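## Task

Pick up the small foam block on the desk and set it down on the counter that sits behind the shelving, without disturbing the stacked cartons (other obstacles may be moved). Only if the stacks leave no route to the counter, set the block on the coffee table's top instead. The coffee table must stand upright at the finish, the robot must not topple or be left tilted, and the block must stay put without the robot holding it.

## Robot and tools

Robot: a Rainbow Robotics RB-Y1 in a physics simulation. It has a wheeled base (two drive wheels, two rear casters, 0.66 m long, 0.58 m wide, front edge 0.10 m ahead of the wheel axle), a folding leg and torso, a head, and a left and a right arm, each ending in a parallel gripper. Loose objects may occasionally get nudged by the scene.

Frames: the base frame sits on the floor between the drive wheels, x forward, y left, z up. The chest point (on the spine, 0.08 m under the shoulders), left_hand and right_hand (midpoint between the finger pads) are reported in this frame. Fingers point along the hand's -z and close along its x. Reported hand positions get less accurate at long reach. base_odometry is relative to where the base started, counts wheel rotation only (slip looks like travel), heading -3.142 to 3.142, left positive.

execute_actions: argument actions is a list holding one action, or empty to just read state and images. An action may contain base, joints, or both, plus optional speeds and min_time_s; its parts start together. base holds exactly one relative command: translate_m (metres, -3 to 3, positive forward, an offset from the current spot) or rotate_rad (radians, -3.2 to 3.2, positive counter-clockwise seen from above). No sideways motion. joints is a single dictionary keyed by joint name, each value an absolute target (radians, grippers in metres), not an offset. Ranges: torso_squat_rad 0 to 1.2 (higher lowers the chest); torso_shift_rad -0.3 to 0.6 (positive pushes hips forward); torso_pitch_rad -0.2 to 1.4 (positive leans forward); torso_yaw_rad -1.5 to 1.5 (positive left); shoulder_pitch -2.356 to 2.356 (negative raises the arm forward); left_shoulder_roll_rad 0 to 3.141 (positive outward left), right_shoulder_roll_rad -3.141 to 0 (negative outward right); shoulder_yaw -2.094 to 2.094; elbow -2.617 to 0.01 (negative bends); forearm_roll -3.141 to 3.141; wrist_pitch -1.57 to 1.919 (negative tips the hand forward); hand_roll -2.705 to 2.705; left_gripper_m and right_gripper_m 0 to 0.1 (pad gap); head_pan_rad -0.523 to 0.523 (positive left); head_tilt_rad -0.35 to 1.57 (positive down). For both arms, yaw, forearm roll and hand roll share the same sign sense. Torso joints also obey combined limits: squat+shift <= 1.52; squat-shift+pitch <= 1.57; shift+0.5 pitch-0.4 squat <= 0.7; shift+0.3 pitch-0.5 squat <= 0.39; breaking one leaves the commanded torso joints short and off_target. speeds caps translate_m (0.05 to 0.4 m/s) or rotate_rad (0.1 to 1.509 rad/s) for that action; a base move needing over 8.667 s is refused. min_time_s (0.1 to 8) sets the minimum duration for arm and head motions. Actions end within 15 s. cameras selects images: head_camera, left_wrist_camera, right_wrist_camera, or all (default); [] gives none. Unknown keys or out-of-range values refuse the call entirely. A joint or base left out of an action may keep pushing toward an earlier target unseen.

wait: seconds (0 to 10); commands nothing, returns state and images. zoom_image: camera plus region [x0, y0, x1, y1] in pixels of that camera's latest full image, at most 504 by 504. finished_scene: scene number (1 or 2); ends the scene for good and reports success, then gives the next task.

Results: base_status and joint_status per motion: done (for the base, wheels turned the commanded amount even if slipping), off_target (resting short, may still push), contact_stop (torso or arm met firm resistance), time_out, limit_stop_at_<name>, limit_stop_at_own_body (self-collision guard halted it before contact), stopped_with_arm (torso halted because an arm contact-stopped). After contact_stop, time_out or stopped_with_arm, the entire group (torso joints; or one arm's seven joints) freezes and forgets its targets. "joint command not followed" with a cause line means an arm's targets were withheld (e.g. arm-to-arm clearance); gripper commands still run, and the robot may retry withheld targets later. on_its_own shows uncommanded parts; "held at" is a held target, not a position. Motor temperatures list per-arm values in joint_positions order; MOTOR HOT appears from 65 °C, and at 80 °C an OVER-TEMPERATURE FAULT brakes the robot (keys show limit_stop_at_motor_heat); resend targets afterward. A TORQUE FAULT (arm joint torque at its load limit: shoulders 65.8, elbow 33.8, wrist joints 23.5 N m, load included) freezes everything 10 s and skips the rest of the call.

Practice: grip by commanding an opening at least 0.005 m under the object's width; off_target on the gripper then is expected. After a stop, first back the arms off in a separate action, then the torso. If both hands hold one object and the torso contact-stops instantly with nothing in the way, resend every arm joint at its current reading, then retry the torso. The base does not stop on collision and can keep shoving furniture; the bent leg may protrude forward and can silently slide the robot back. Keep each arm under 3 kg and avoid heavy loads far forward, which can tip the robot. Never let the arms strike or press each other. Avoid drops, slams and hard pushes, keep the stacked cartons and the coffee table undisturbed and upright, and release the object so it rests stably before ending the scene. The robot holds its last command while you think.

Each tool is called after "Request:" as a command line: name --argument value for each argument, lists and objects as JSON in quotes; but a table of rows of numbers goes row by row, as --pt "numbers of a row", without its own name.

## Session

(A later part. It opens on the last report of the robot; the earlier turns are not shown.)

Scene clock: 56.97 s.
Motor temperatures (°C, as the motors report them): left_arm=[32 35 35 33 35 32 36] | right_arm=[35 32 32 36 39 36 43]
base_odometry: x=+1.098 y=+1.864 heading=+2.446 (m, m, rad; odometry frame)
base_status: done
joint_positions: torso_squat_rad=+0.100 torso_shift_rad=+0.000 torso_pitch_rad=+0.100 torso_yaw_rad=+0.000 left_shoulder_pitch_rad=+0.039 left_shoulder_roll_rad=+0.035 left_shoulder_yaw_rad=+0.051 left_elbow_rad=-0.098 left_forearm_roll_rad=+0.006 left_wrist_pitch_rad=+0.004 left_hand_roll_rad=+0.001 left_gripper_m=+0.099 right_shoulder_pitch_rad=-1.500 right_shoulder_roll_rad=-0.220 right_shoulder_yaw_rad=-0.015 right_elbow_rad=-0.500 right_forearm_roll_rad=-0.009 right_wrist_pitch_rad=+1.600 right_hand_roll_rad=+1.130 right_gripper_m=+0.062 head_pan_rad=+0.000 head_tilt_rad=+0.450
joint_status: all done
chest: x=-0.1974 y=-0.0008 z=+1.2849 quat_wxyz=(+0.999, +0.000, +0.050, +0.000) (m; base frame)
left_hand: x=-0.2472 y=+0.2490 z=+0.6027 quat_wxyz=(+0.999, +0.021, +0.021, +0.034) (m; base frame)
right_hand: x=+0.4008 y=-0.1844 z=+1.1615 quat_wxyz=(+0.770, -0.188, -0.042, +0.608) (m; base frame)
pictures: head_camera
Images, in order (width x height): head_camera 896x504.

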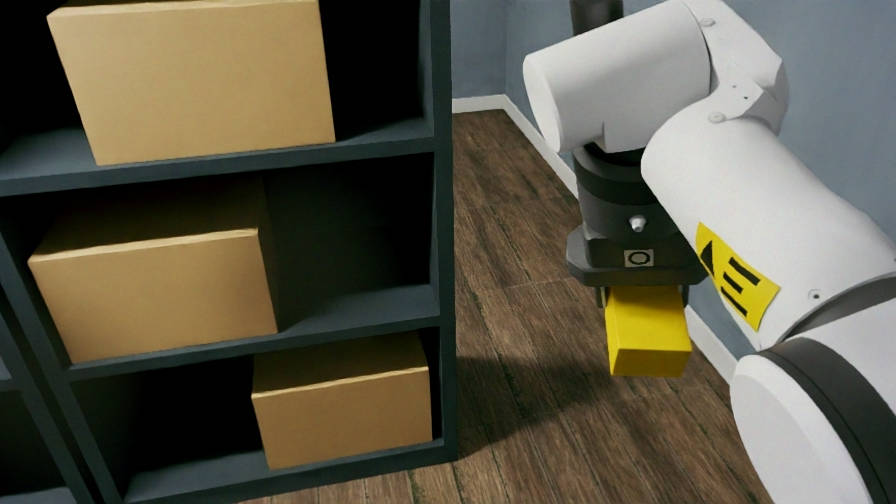

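Request:
execute_actions --actions '[{"base":{"rotate_rad":-1.3},"joints":{"torso_yaw_rad":0.7}}]' --cameras '[]'

Request:
execute_actions --actions '[{"base":{"translate_m":0.55}}]' --cameras '[]'

Request:
execute_actions --actions '[{"base":{"rotate_rad":1.45},"joints":{"torso_yaw_rad":0}}]' --cameras '["head_camera"]'

Scene clock: 60.77 s.
Motor temperatures (°C, as the motors report them): left_arm=[32 35 35 33 35 32 36] | right_arm=[35 32 32 36 39 36 43]
base_odometry: x=+1.098 y=+1.863 heading=+1.146 (m, m, rad; odometry frame)
base_status: done
joint_positions: torso_squat_rad=+0.100 torso_shift_rad=+0.000 torso_pitch_rad=+0.100 torso_yaw_rad=+0.700 left_shoulder_pitch_rad=+0.039 left_shoulder_roll_rad=+0.035 left_shoulder_yaw_rad=+0.051 left_elbow_rad=-0.098 left_forearm_roll_rad=+0.006 left_wrist_pitch_rad=+0.004 left_hand_roll_rad=+0.001 left_gripper_m=+0.099 right_shoulder_pitch_rad=-1.500 right_shoulder_roll_rad=-0.220 right_shoulder_yaw_rad=-0.015 right_elbow_rad=-0.500 right_forearm_roll_rad=-0.009 right_wrist_pitch_rad=+1.600 right_hand_roll_rad=+1.130 right_gripper_m=+0.062 head_pan_rad=+0.000 head_tilt_rad=+0.450
joint_status: all done
chest: x=-0.1974 y=-0.0007 z=+1.2849 quat_wxyz=(+0.938, +0.017, +0.047, +0.343) (m; base frame)
left_hand: x=-0.4114 y=+0.2022 z=+0.6191 quat_wxyz=(+0.926, +0.047, +0.026, +0.373) (m; base frame)
right_hand: x=+0.3763 y=+0.2502 z=+1.1642 quat_wxyz=(+0.522, -0.136, -0.124, +0.833) (m; base frame)
pictures: none
No camera images: the call's "cameras" was empty. Leave "cameras" out to get every camera's image.

Scene clock: 63.60 s.
Motor temperatures (°C, as the motors report them): left_arm=[32 35 35 33 35 32 36] | right_arm=[35 32 32 36 39 36 43]
base_odometry: x=+1.325 y=+2.364 heading=+1.145 (m, m, rad; odometry frame)
base_status: done
joint_positions: torso_squat_rad=+0.100 torso_shift_rad=+0.000 torso_pitch_rad=+0.100 torso_yaw_rad=+0.700 left_shoulder_pitch_rad=+0.039 left_shoulder_roll_rad=+0.035 left_shoulder_yaw_rad=+0.051 left_elbow_rad=-0.098 left_forearm_roll_rad=+0.006 left_wrist_pitch_rad=+0.004 left_hand_roll_rad=+0.001 left_gripper_m=+0.099 right_shoulder_pitch_rad=-1.500 right_shoulder_roll_rad=-0.220 right_shoulder_yaw_rad=-0.015 right_elbow_rad=-0.500 right_forearm_roll_rad=-0.009 right_wrist_pitch_rad=+1.600 right_hand_roll_rad=+1.130 right_gripper_m=+0.062 head_pan_rad=+0.000 head_tilt_rad=+0.450
joint_status: not commanded
chest: x=-0.1973 y=-0.0008 z=+1.2849 quat_wxyz=(+0.938, +0.017, +0.047, +0.342) (m; base frame)
left_hand: x=-0.4114 y=+0.2023 z=+0.6191 quat_wxyz=(+0.926, +0.047, +0.026, +0.373) (m; base frame)
right_hand: x=+0.3764 y=+0.2502 z=+1.1642 quat_wxyz=(+0.522, -0.136, -0.124, +0.833) (m; base frame)
pictures: none
No camera images: the call's "cameras" was empty. Leave "cameras" out to get every camera's image.

Scene clock: 67.33 s.
Motor temperatures (°C, as the motors report them): left_arm=[32 35 35 33 35 32 36] | right_arm=[35 32 32 36 39 36 43]
base_odometry: x=+1.325 y=+2.364 heading=+2.595 (m, m, rad; odometry frame)
base_status: done
joint_positions: torso_squat_rad=+0.100 torso_shift_rad=+0.000 torso_pitch_rad=+0.100 torso_yaw_rad=+0.000 left_shoulder_pitch_rad=+0.039 left_shoulder_roll_rad=+0.035 left_shoulder_yaw_rad=+0.051 left_elbow_rad=-0.098 left_forearm_roll_rad=+0.006 left_wrist_pitch_rad=+0.004 left_hand_roll_rad=+0.001 left_gripper_m=+0.099 right_shoulder_pitch_rad=-1.500 right_shoulder_roll_rad=-0.220 right_shoulder_yaw_rad=-0.015 right_elbow_rad=-0.500 right_forearm_roll_rad=-0.009 right_wrist_pitch_rad=+1.600 right_hand_roll_rad=+1.130 right_gripper_m=+0.062 head_pan_rad=+0.000 head_tilt_rad=+0.450
joint_status: all done
chest: x=-0.1974 y=-0.0008 z=+1.2849 quat_wxyz=(+0.999, +0.000, +0.050, +0.000) (m; base frame)
left_hand: x=-0.2472 y=+0.2490 z=+0.6027 quat_wxyz=(+0.999, +0.021, +0.021, +0.034) (m; base frame)
right_hand: x=+0.4008 y=-0.1845 z=+1.1615 quat_wxyz=(+0.770, -0.188, -0.042, +0.608) (m; base frame)
pictures: head_camera
Images, in order (width x height): head_camera 896x504.

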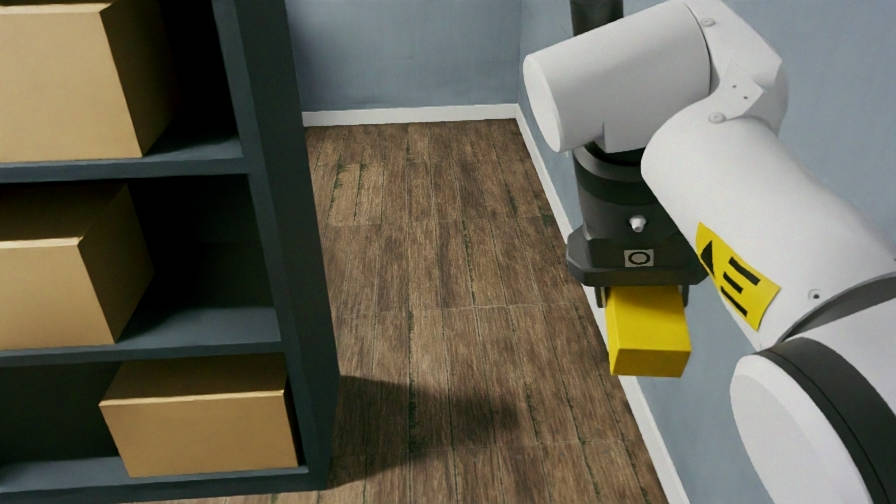

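Request:
execute_actions --actions '[{"base":{"translate_m":2.0},"joints":{"head_pan_rad":0.45,"head_tilt_rad":0.35}}]' --cameras '["head_camera"]'

Scene clock: 73.90 s.
Motor temperatures (°C, as the motors report them): left_arm=[32 35 35 33 35 32 36] | right_arm=[35 32 32 36 39 36 43]
base_odometry: x=-0.384 y=+3.403 heading=+2.596 (m, m, rad; odometry frame)
base_status: done
joint_positions: torso_squat_rad=+0.100 torso_shift_rad=+0.000 torso_pitch_rad=+0.100 torso_yaw_rad=+0.000 left_shoulder_pitch_rad=+0.039 left_shoulder_roll_rad=+0.035 left_shoulder_yaw_rad=+0.051 left_elbow_rad=-0.098 left_forearm_roll_rad=+0.006 left_wrist_pitch_rad=+0.004 left_hand_roll_rad=+0.001 left_gripper_m=+0.099 right_shoulder_pitch_rad=-1.500 right_shoulder_roll_rad=-0.220 right_shoulder_yaw_rad=-0.015 right_elbow_rad=-0.500 right_forearm_roll_rad=-0.009 right_wrist_pitch_rad=+1.600 right_hand_roll_rad=+1.130 right_gripper_m=+0.062 head_pan_rad=+0.450 head_tilt_rad=+0.350
joint_status: all done
chest: x=-0.1973 y=-0.0008 z=+1.2849 quat_wxyz=(+0.999, +0.000, +0.050, +0.000) (m; base frame)
left_hand: x=-0.2471 y=+0.2490 z=+0.6027 quat_wxyz=(+0.999, +0.021, +0.021, +0.034) (m; base frame)
right_hand: x=+0.4008 y=-0.1845 z=+1.1615 quat_wxyz=(+0.770, -0.188, -0.042, +0.608) (m; base frame)
pictures: head_camera
Images, in order (width x height): head_camera 896x504.

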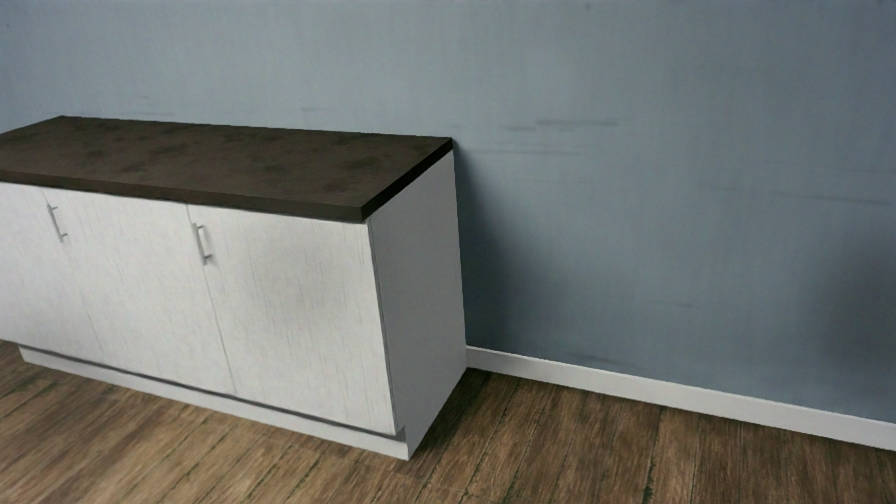

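Request:
execute_actions --actions '[{"base":{"rotate_rad":0.9},"speeds":{"rotate_rad":0.5},"joints":{"head_pan_rad":0,"head_tilt_rad":0.5,"torso_yaw_rad":-0.3,"torso_pitch_rad":0.4,"torso_squat_rad":0.05}}]' --cameras '[]'

Request:
execute_actions --actions '[{"base":{"translate_m":0.9},"speeds":{"translate_m":0.3}}]'

Scene clock: 77.23 s.
Motor temperatures (°C, as the motors report them): left_arm=[32 35 35 33 35 32 36] | right_arm=[35 32 32 36 39 36 43]
base_odometry: x=-0.384 y=+3.403 heading=-2.788 (m, m, rad; odometry frame)
base_status: done
joint_positions: torso_squat_rad=+0.050 torso_shift_rad=+0.000 torso_pitch_rad=+0.400 torso_yaw_rad=-0.300 left_shoulder_pitch_rad=+0.039 left_shoulder_roll_rad=+0.035 left_shoulder_yaw_rad=+0.051 left_elbow_rad=-0.098 left_forearm_roll_rad=+0.006 left_wrist_pitch_rad=+0.004 left_hand_roll_rad=+0.001 left_gripper_m=+0.099 right_shoulder_pitch_rad=-1.500 right_shoulder_roll_rad=-0.220 right_shoulder_yaw_rad=-0.015 right_elbow_rad=-0.500 right_forearm_roll_rad=-0.009 right_wrist_pitch_rad=+1.600 right_hand_roll_rad=+1.130 right_gripper_m=+0.062 head_pan_rad=+0.000 head_tilt_rad=+0.500
joint_status: all done
chest: x=-0.1078 y=-0.0008 z=+1.2646 quat_wxyz=(+0.969, -0.029, +0.196, -0.146) (m; base frame)
left_hand: x=-0.2899 y=+0.2324 z=+0.5992 quat_wxyz=(+0.979, -0.008, +0.166, -0.115) (m; base frame)
right_hand: x=+0.3523 y=-0.3556 z=+1.0016 quat_wxyz=(+0.840, -0.128, +0.123, +0.513) (m; base frame)
pictures: none
No camera images: the call's "cameras" was empty. Leave "cameras" out to get every camera's image.

Scene clock: 81.43 s.
Motor temperatures (°C, as the motors report them): left_arm=[32 35 35 33 35 32 36] | right_arm=[35 32 32 36 39 36 43]
base_odometry: x=-1.228 y=+3.091 heading=-2.787 (m, m, rad; odometry frame)
base_status: done
joint_positions: torso_squat_rad=+0.050 torso_shift_rad=+0.000 torso_pitch_rad=+0.400 torso_yaw_rad=-0.300 left_shoulder_pitch_rad=+0.039 left_shoulder_roll_rad=+0.035 left_shoulder_yaw_rad=+0.051 left_elbow_rad=-0.098 left_forearm_roll_rad=+0.006 left_wrist_pitch_rad=+0.004 left_hand_roll_rad=+0.001 left_gripper_m=+0.099 right_shoulder_pitch_rad=-1.500 right_shoulder_roll_rad=-0.220 right_shoulder_yaw_rad=-0.015 right_elbow_rad=-0.500 right_forearm_roll_rad=-0.009 right_wrist_pitch_rad=+1.600 right_hand_roll_rad=+1.130 right_gripper_m=+0.062 head_pan_rad=+0.000 head_tilt_rad=+0.500
joint_status: not commanded
chest: x=-0.1078 y=-0.0008 z=+1.2646 quat_wxyz=(+0.969, -0.029, +0.196, -0.146) (m; base frame)
left_hand: x=-0.2900 y=+0.2324 z=+0.5992 quat_wxyz=(+0.979, -0.008, +0.166, -0.115) (m; base frame)
right_hand: x=+0.3523 y=-0.3556 z=+1.0016 quat_wxyz=(+0.840, -0.128, +0.123, +0.513) (m; base frame)
pictures: head_camera, left_wrist_camera, right_wrist_camera
Images, in order (width x height): head_camera 896x504, left_wrist_camera 644x364, right_wrist_camera 644x364.

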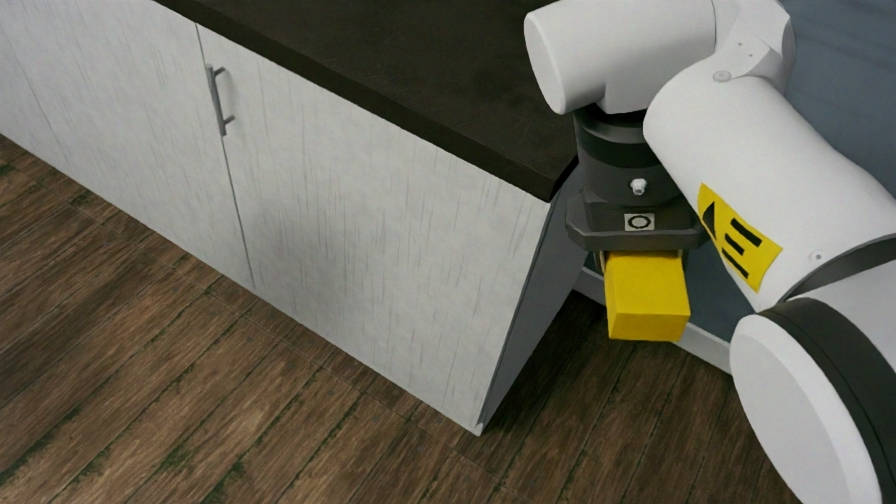

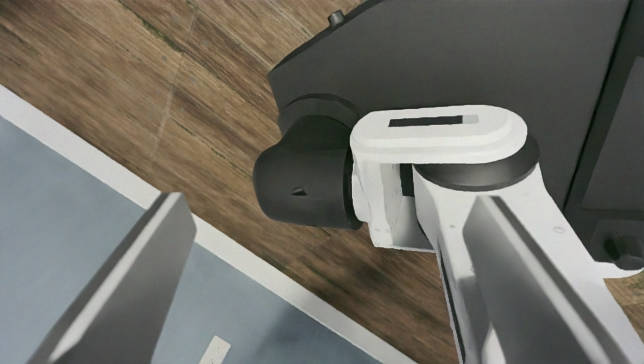

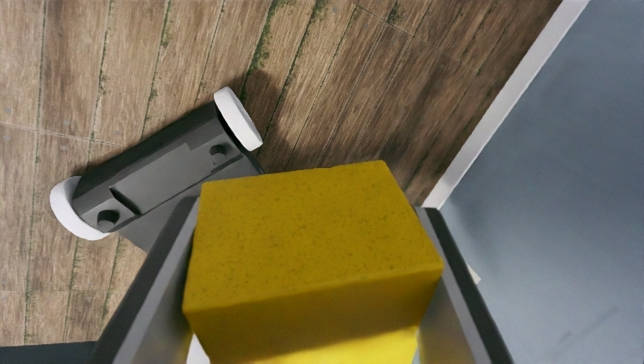

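Request:
execute_actions --actions '[{"base":{"rotate_rad":0.3},"joints":{"torso_squat_rad":0.0}}]' --cameras '[]'

Request:
execute_actions --actions '[{"base":{"translate_m":0.45},"speeds":{"translate_m":0.2}}]' --cameras '["head_camera","right_wrist_camera"]'

Scene clock: 83.50 s.
Motor temperatures (°C, as the motors report them): left_arm=[32 35 35 33 35 32 36] | right_arm=[35 32 32 36 39 36 43]
base_odometry: x=-1.228 y=+3.091 heading=-2.488 (m, m, rad; odometry frame)
base_status: done
joint_positions: torso_squat_rad=+0.000 torso_shift_rad=+0.000 torso_pitch_rad=+0.400 torso_yaw_rad=-0.300 left_shoulder_pitch_rad=+0.039 left_shoulder_roll_rad=+0.035 left_shoulder_yaw_rad=+0.051 left_elbow_rad=-0.098 left_forearm_roll_rad=+0.006 left_wrist_pitch_rad=+0.004 left_hand_roll_rad=+0.001 left_gripper_m=+0.099 right_shoulder_pitch_rad=-1.500 right_shoulder_roll_rad=-0.220 right_shoulder_yaw_rad=-0.015 right_elbow_rad=-0.500 right_forearm_roll_rad=-0.009 right_wrist_pitch_rad=+1.600 right_hand_roll_rad=+1.130 right_gripper_m=+0.062 head_pan_rad=+0.000 head_tilt_rad=+0.500
joint_status: all done
chest: x=-0.1078 y=-0.0007 z=+1.2655 quat_wxyz=(+0.969, -0.029, +0.196, -0.146) (m; base frame)
left_hand: x=-0.2900 y=+0.2324 z=+0.6001 quat_wxyz=(+0.979, -0.008, +0.166, -0.115) (m; base frame)
right_hand: x=+0.3522 y=-0.3556 z=+1.0024 quat_wxyz=(+0.840, -0.128, +0.123, +0.513) (m; base frame)
pictures: none
No camera images: the call's "cameras" was empty. Leave "cameras" out to get every camera's image.

Scene clock: 86.60 s.
Motor temperatures (°C, as the motors report them): left_arm=[32 35 35 33 35 32 36] | right_arm=[35 32 32 36 39 36 43]
base_odometry: x=-1.585 y=+2.817 heading=-2.487 (m, m, rad; odometry frame)
base_status: done
joint_positions: torso_squat_rad=+0.000 torso_shift_rad=+0.000 torso_pitch_rad=+0.400 torso_yaw_rad=-0.300 left_shoulder_pitch_rad=+0.039 left_shoulder_roll_rad=+0.035 left_shoulder_yaw_rad=+0.051 left_elbow_rad=-0.098 left_forearm_roll_rad=+0.006 left_wrist_pitch_rad=+0.004 left_hand_roll_rad=+0.001 left_gripper_m=+0.099 right_shoulder_pitch_rad=-1.500 right_shoulder_roll_rad=-0.220 right_shoulder_yaw_rad=-0.015 right_elbow_rad=-0.500 right_forearm_roll_rad=-0.009 right_wrist_pitch_rad=+1.600 right_hand_roll_rad=+1.130 right_gripper_m=+0.062 head_pan_rad=+0.000 head_tilt_rad=+0.500
joint_status: not commanded
chest: x=-0.1078 y=-0.0007 z=+1.2655 quat_wxyz=(+0.969, -0.029, +0.196, -0.146) (m; base frame)
left_hand: x=-0.2900 y=+0.2324 z=+0.6001 quat_wxyz=(+0.979, -0.008, +0.166, -0.115) (m; base frame)
right_hand: x=+0.3523 y=-0.3556 z=+1.0024 quat_wxyz=(+0.840, -0.128, +0.123, +0.513) (m; base frame)
pictures: head_camera, right_wrist_camera
Images, in order (width x height): head_camera 896x504, right_wrist_camera 644x364.

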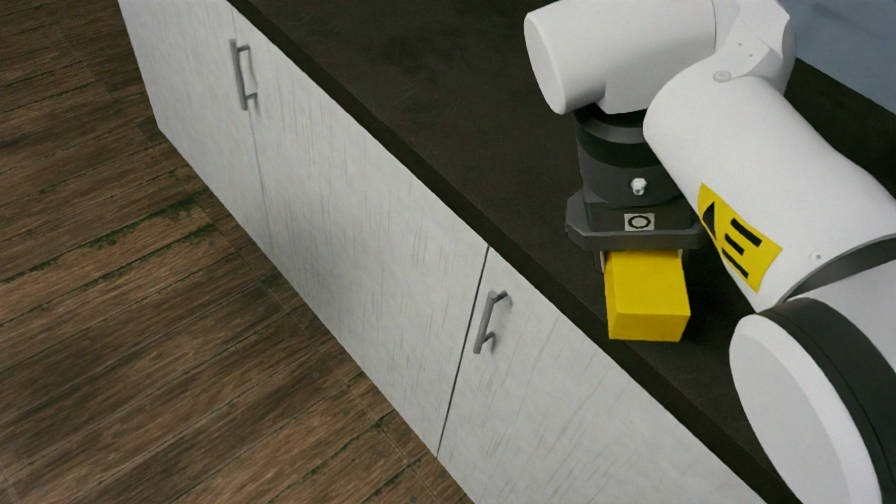

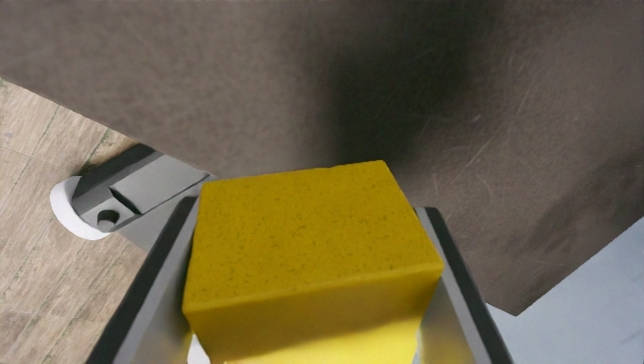

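Request:
execute_actions --actions '[{"joints":{"torso_shift_rad":0.15}}]' --cameras '[]'

Request:
execute_actions --actions '[{"joints":{"torso_yaw_rad":-0.5}}]' --cameras '["head_camera","right_wrist_camera"]'

Scene clock: 88.53 s.
Motor temperatures (°C, as the motors report them): left_arm=[32 35 35 33 35 32 36] | right_arm=[35 32 32 36 39 36 43]
base_odometry: x=-1.585 y=+2.817 heading=-2.487 (m, m, rad; odometry frame)
base_status: not commanded
joint_positions: torso_squat_rad=+0.000 torso_shift_rad=+0.150 torso_pitch_rad=+0.400 torso_yaw_rad=-0.300 left_shoulder_pitch_rad=+0.039 left_shoulder_roll_rad=+0.035 left_shoulder_yaw_rad=+0.051 left_elbow_rad=-0.098 left_forearm_roll_rad=+0.006 left_wrist_pitch_rad=+0.004 left_hand_roll_rad=+0.001 left_gripper_m=+0.099 right_shoulder_pitch_rad=-1.500 right_shoulder_roll_rad=-0.220 right_shoulder_yaw_rad=-0.015 right_elbow_rad=-0.500 right_forearm_roll_rad=-0.009 right_wrist_pitch_rad=+1.600 right_hand_roll_rad=+1.130 right_gripper_m=+0.062 head_pan_rad=+0.000 head_tilt_rad=+0.500
joint_status: all done
chest: x=-0.0029 y=-0.0007 z=+1.2576 quat_wxyz=(+0.969, -0.029, +0.196, -0.146) (m; base frame)
left_hand: x=-0.1852 y=+0.2324 z=+0.5923 quat_wxyz=(+0.979, -0.008, +0.166, -0.115) (m; base frame)
right_hand: x=+0.4571 y=-0.3556 z=+0.9946 quat_wxyz=(+0.840, -0.128, +0.123, +0.513) (m; base frame)
pictures: none
No camera images: the call's "cameras" was empty. Leave "cameras" out to get every camera's image.

Scene clock: 89.63 s.
Motor temperatures (°C, as the motors report them): left_arm=[32 35 35 33 35 32 36] | right_arm=[35 32 32 36 39 36 43]
base_odometry: x=-1.585 y=+2.817 heading=-2.487 (m, m, rad; odometry frame)
base_status: not commanded
joint_positions: torso_squat_rad=+0.000 torso_shift_rad=+0.150 torso_pitch_rad=+0.400 torso_yaw_rad=-0.500 left_shoulder_pitch_rad=+0.039 left_shoulder_roll_rad=+0.035 left_shoulder_yaw_rad=+0.051 left_elbow_rad=-0.098 left_forearm_roll_rad=+0.006 left_wrist_pitch_rad=+0.004 left_hand_roll_rad=+0.001 left_gripper_m=+0.099 right_shoulder_pitch_rad=-1.500 right_shoulder_roll_rad=-0.220 right_shoulder_yaw_rad=-0.015 right_elbow_rad=-0.500 right_forearm_roll_rad=-0.009 right_wrist_pitch_rad=+1.600 right_hand_roll_rad=+1.130 right_gripper_m=+0.062 head_pan_rad=+0.000 head_tilt_rad=+0.500
joint_status: all done
chest: x=-0.0029 y=-0.0007 z=+1.2577 quat_wxyz=(+0.950, -0.049, +0.193, -0.242) (m; base frame)
left_hand: x=-0.1442 y=+0.2096 z=+0.5750 quat_wxyz=(+0.963, -0.031, +0.162, -0.211) (m; base frame)
right_hand: x=+0.3824 y=-0.4532 z=+1.0261 quat_wxyz=(+0.878, -0.149, +0.154, +0.428) (m; base frame)
pictures: head_camera, right_wrist_camera
Images, in order (width x height): head_camera 896x504, right_wrist_camera 644x364.

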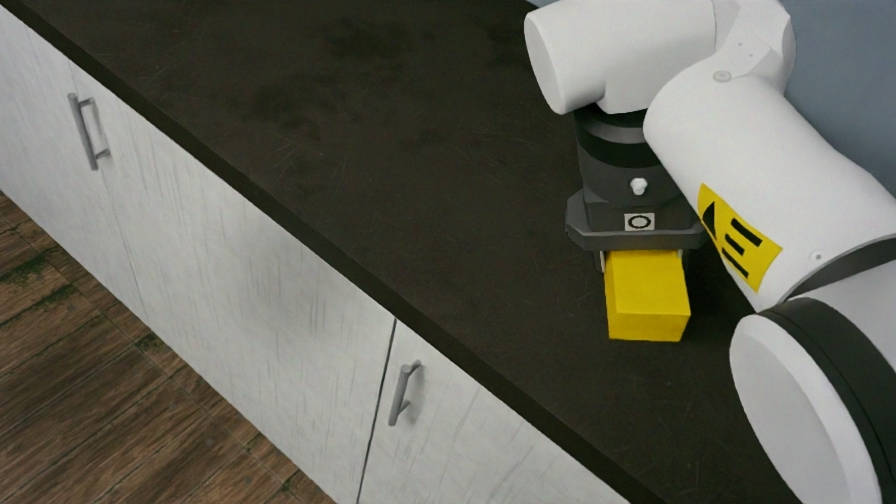

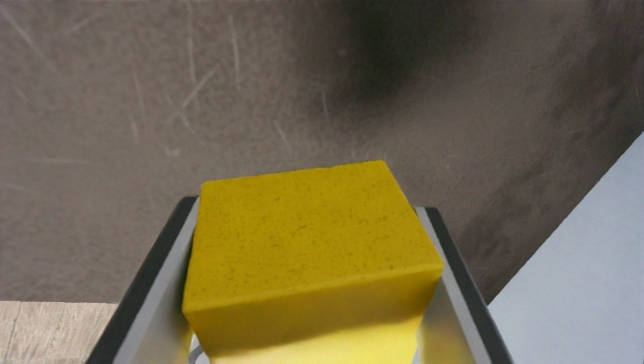

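Request:
execute_actions --actions '[{"base":{"translate_m":0.08}}]' --cameras '[]'

Request:
execute_actions --actions '[{"joints":{"torso_squat_rad":0.4}}]' --cameras '["head_camera","right_wrist_camera"]'

Scene clock: 91.03 s.
Motor temperatures (°C, as the motors report them): left_arm=[32 35 35 33 35 32 36] | right_arm=[35 32 32 36 39 36 43]
base_odometry: x=-1.649 y=+2.768 heading=-2.487 (m, m, rad; odometry frame)
base_status: done
joint_positions: torso_squat_rad=+0.000 torso_shift_rad=+0.150 torso_pitch_rad=+0.400 torso_yaw_rad=-0.500 left_shoulder_pitch_rad=+0.039 left_shoulder_roll_rad=+0.035 left_shoulder_yaw_rad=+0.051 left_elbow_rad=-0.098 left_forearm_roll_rad=+0.006 left_wrist_pitch_rad=+0.004 left_hand_roll_rad=+0.001 left_gripper_m=+0.099 right_shoulder_pitch_rad=-1.500 right_shoulder_roll_rad=-0.220 right_shoulder_yaw_rad=-0.015 right_elbow_rad=-0.500 right_forearm_roll_rad=-0.009 right_wrist_pitch_rad=+1.600 right_hand_roll_rad=+1.130 right_gripper_m=+0.062 head_pan_rad=+0.000 head_tilt_rad=+0.500
joint_status: not commanded
chest: x=-0.0029 y=-0.0007 z=+1.2576 quat_wxyz=(+0.950, -0.049, +0.193, -0.242) (m; base frame)
left_hand: x=-0.1442 y=+0.2096 z=+0.5750 quat_wxyz=(+0.963, -0.031, +0.162, -0.211) (m; base frame)
right_hand: x=+0.3825 y=-0.4531 z=+1.0261 quat_wxyz=(+0.878, -0.149, +0.154, +0.428) (m; base frame)
pictures: none
No camera images: the call's "cameras" was empty. Leave "cameras" out to get every camera's image.

Scene clock: 93.17 s.
Motor temperatures (°C, as the motors report them): left_arm=[32 35 35 33 35 32 36] | right_arm=[35 32 32 36 39 36 43]
base_odometry: x=-1.649 y=+2.769 heading=-2.487 (m, m, rad; odometry frame)
base_status: not commanded
joint_positions: torso_squat_rad=+0.400 torso_shift_rad=+0.150 torso_pitch_rad=+0.400 torso_yaw_rad=-0.500 left_shoulder_pitch_rad=+0.039 left_shoulder_roll_rad=+0.035 left_shoulder_yaw_rad=+0.051 left_elbow_rad=-0.098 left_forearm_roll_rad=+0.006 left_wrist_pitch_rad=+0.004 left_hand_roll_rad=+0.001 left_gripper_m=+0.099 right_shoulder_pitch_rad=-1.500 right_shoulder_roll_rad=-0.220 right_shoulder_yaw_rad=-0.015 right_elbow_rad=-0.500 right_forearm_roll_rad=-0.009 right_wrist_pitch_rad=+1.600 right_hand_roll_rad=+1.130 right_gripper_m=+0.062 head_pan_rad=+0.000 head_tilt_rad=+0.500
joint_status: all done
chest: x=-0.0113 y=-0.0007 z=+1.2030 quat_wxyz=(+0.950, -0.049, +0.192, -0.242) (m; base frame)
left_hand: x=-0.1525 y=+0.2096 z=+0.5203 quat_wxyz=(+0.963, -0.031, +0.162, -0.211) (m; base frame)
right_hand: x=+0.3741 y=-0.4531 z=+0.9715 quat_wxyz=(+0.878, -0.149, +0.154, +0.428) (m; base frame)
pictures: head_camera, right_wrist_camera
Images, in order (width x height): head_camera 896x504, right_wrist_camera 644x364.

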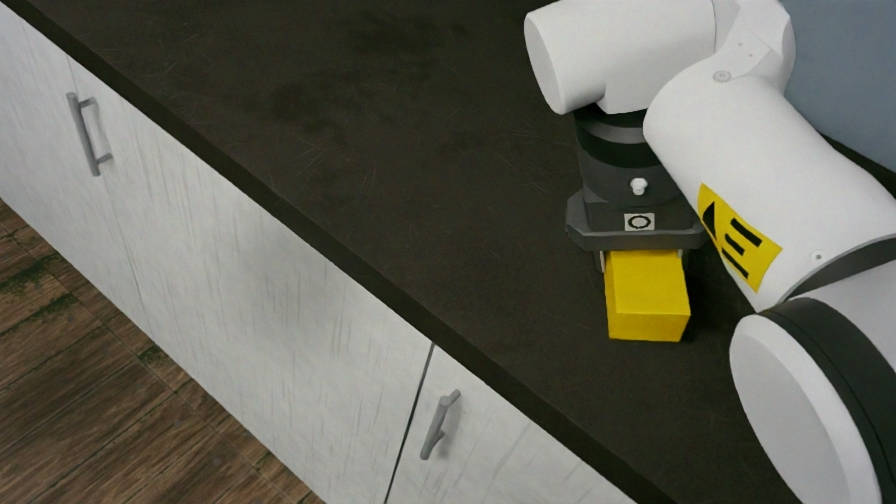

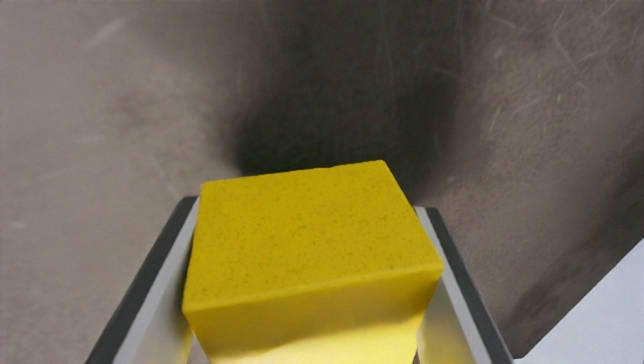

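Request:
execute_actions --actions '[{"joints":{"torso_squat_rad":0.46}}]' --cameras '[]'

Request:
execute_actions --actions '[{"joints":{"right_gripper_m":0.1}}]' --cameras '[]'

Request:
execute_actions --actions '[{"joints":{"torso_squat_rad":0.05}}]'

Scene clock: 94.20 s.
Motor temperatures (°C, as the motors report them): left_arm=[32 35 35 33 35 32 36] | right_arm=[35 32 32 36 39 36 43]
base_odometry: x=-1.649 y=+2.769 heading=-2.487 (m, m, rad; odometry frame)
base_status: not commanded
joint_positions: torso_squat_rad=+0.460 torso_shift_rad=+0.150 torso_pitch_rad=+0.399 torso_yaw_rad=-0.500 left_shoulder_pitch_rad=+0.039 left_shoulder_roll_rad=+0.035 left_shoulder_yaw_rad=+0.051 left_elbow_rad=-0.098 left_forearm_roll_rad=+0.006 left_wrist_pitch_rad=+0.004 left_hand_roll_rad=+0.001 left_gripper_m=+0.099 right_shoulder_pitch_rad=-1.502 right_shoulder_roll_rad=-0.222 right_shoulder_yaw_rad=-0.015 right_elbow_rad=-0.501 right_forearm_roll_rad=-0.009 right_wrist_pitch_rad=+1.600 right_hand_roll_rad=+1.130 right_gripper_m=+0.062 head_pan_rad=+0.000 head_tilt_rad=+0.500
joint_status: all done
chest: x=-0.0142 y=-0.0005 z=+1.1858 quat_wxyz=(+0.950, -0.049, +0.192, -0.242) (m; base frame)
left_hand: x=-0.1550 y=+0.2096 z=+0.5029 quat_wxyz=(+0.963, -0.031, +0.161, -0.211) (m; base frame)
right_hand: x=+0.3720 y=-0.4537 z=+0.9561 quat_wxyz=(+0.878, -0.150, +0.153, +0.427) (m; base frame)
pictures: none
No camera images: the call's "cameras" was empty. Leave "cameras" out to get every camera's image.

Scene clock: 95.33 s.
Motor temperatures (°C, as the motors report them): left_arm=[32 35 35 33 35 32 36] | right_arm=[35 32 32 36 39 36 43]
base_odometry: x=-1.649 y=+2.769 heading=-2.487 (m, m, rad; odometry frame)
base_status: not commanded
joint_positions: torso_squat_rad=+0.460 torso_shift_rad=+0.149 torso_pitch_rad=+0.398 torso_yaw_rad=-0.501 left_shoulder_pitch_rad=+0.039 left_shoulder_roll_rad=+0.035 left_shoulder_yaw_rad=+0.051 left_elbow_rad=-0.098 left_forearm_roll_rad=+0.006 left_wrist_pitch_rad=+0.004 left_hand_roll_rad=+0.001 left_gripper_m=+0.099 right_shoulder_pitch_rad=-1.505 right_shoulder_roll_rad=-0.227 right_shoulder_yaw_rad=-0.015 right_elbow_rad=-0.502 right_forearm_roll_rad=-0.007 right_wrist_pitch_rad=+1.601 right_hand_roll_rad=+1.130 right_gripper_m=+0.097 head_pan_rad=+0.000 head_tilt_rad=+0.500
joint_status: all done
chest: x=-0.0152 y=-0.0002 z=+1.1860 quat_wxyz=(+0.950, -0.049, +0.191, -0.243) (m; base frame)
left_hand: x=-0.1547 y=+0.2094 z=+0.5027 quat_wxyz=(+0.964, -0.031, +0.161, -0.212) (m; base frame)
right_hand: x=+0.3721 y=-0.4563 z=+0.9604 quat_wxyz=(+0.879, -0.154, +0.152, +0.425) (m; base frame)
pictures: none
No camera images: the call's "cameras" was empty. Leave "cameras" out to get every camera's image.

Scene clock: 97.47 s.
Motor temperatures (°C, as the motors report them): left_arm=[32 35 35 33 35 32 36] | right_arm=[35 32 32 36 39 36 43]
base_odometry: x=-1.649 y=+2.769 heading=-2.487 (m, m, rad; odometry frame)
base_status: not commanded
joint_positions: torso_squat_rad=+0.050 torso_shift_rad=+0.150 torso_pitch_rad=+0.400 torso_yaw_rad=-0.500 left_shoulder_pitch_rad=+0.039 left_shoulder_roll_rad=+0.035 left_shoulder_yaw_rad=+0.051 left_elbow_rad=-0.098 left_forearm_roll_rad=+0.006 left_wrist_pitch_rad=+0.004 left_hand_roll_rad=+0.001 left_gripper_m=+0.099 right_shoulder_pitch_rad=-1.501 right_shoulder_roll_rad=-0.220 right_shoulder_yaw_rad=-0.015 right_elbow_rad=-0.500 right_forearm_roll_rad=-0.009 right_wrist_pitch_rad=+1.600 right_hand_roll_rad=+1.130 right_gripper_m=+0.100 head_pan_rad=+0.000 head_tilt_rad=+0.500
joint_status: all done
chest: x=-0.0031 y=-0.0006 z=+1.2568 quat_wxyz=(+0.950, -0.049, +0.193, -0.242) (m; base frame)
left_hand: x=-0.1444 y=+0.2096 z=+0.5741 quat_wxyz=(+0.963, -0.031, +0.162, -0.211) (m; base frame)
right_hand: x=+0.3825 y=-0.4531 z=+1.0256 quat_wxyz=(+0.878, -0.149, +0.154, +0.428) (m; base frame)
pictures: head_camera, left_wrist_camera, right_wrist_camera
Images, in order (width x height): head_camera 896x504, left_wrist_camera 644x364, right_wrist_camera 644x364.

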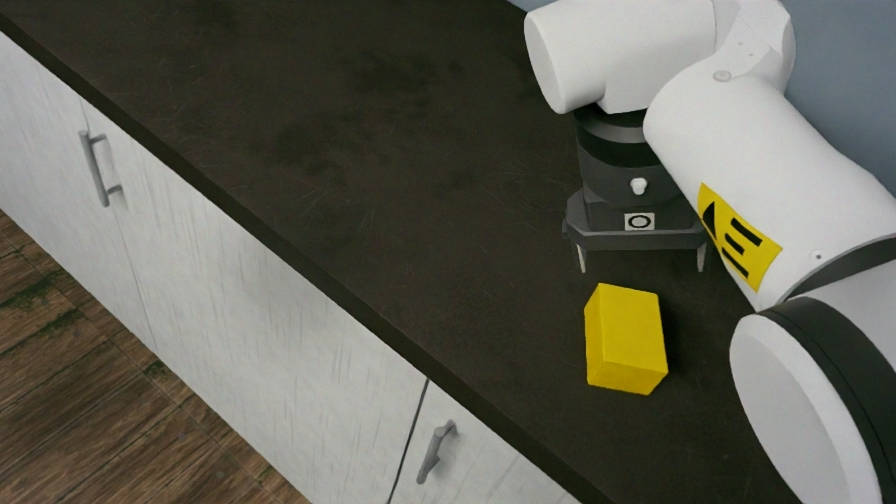

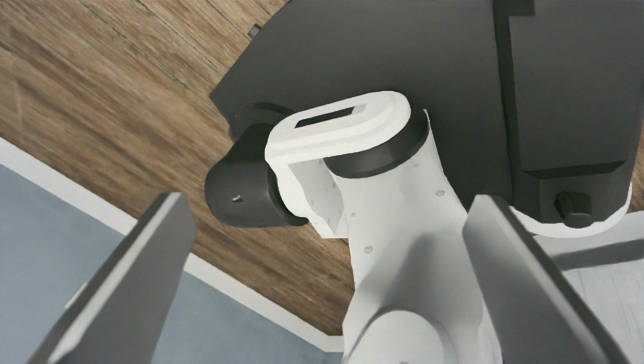

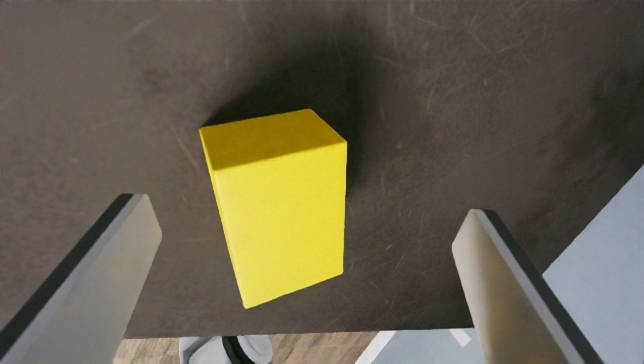

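Request:
finished_scene --scene 2

The scene is finished: the task was done.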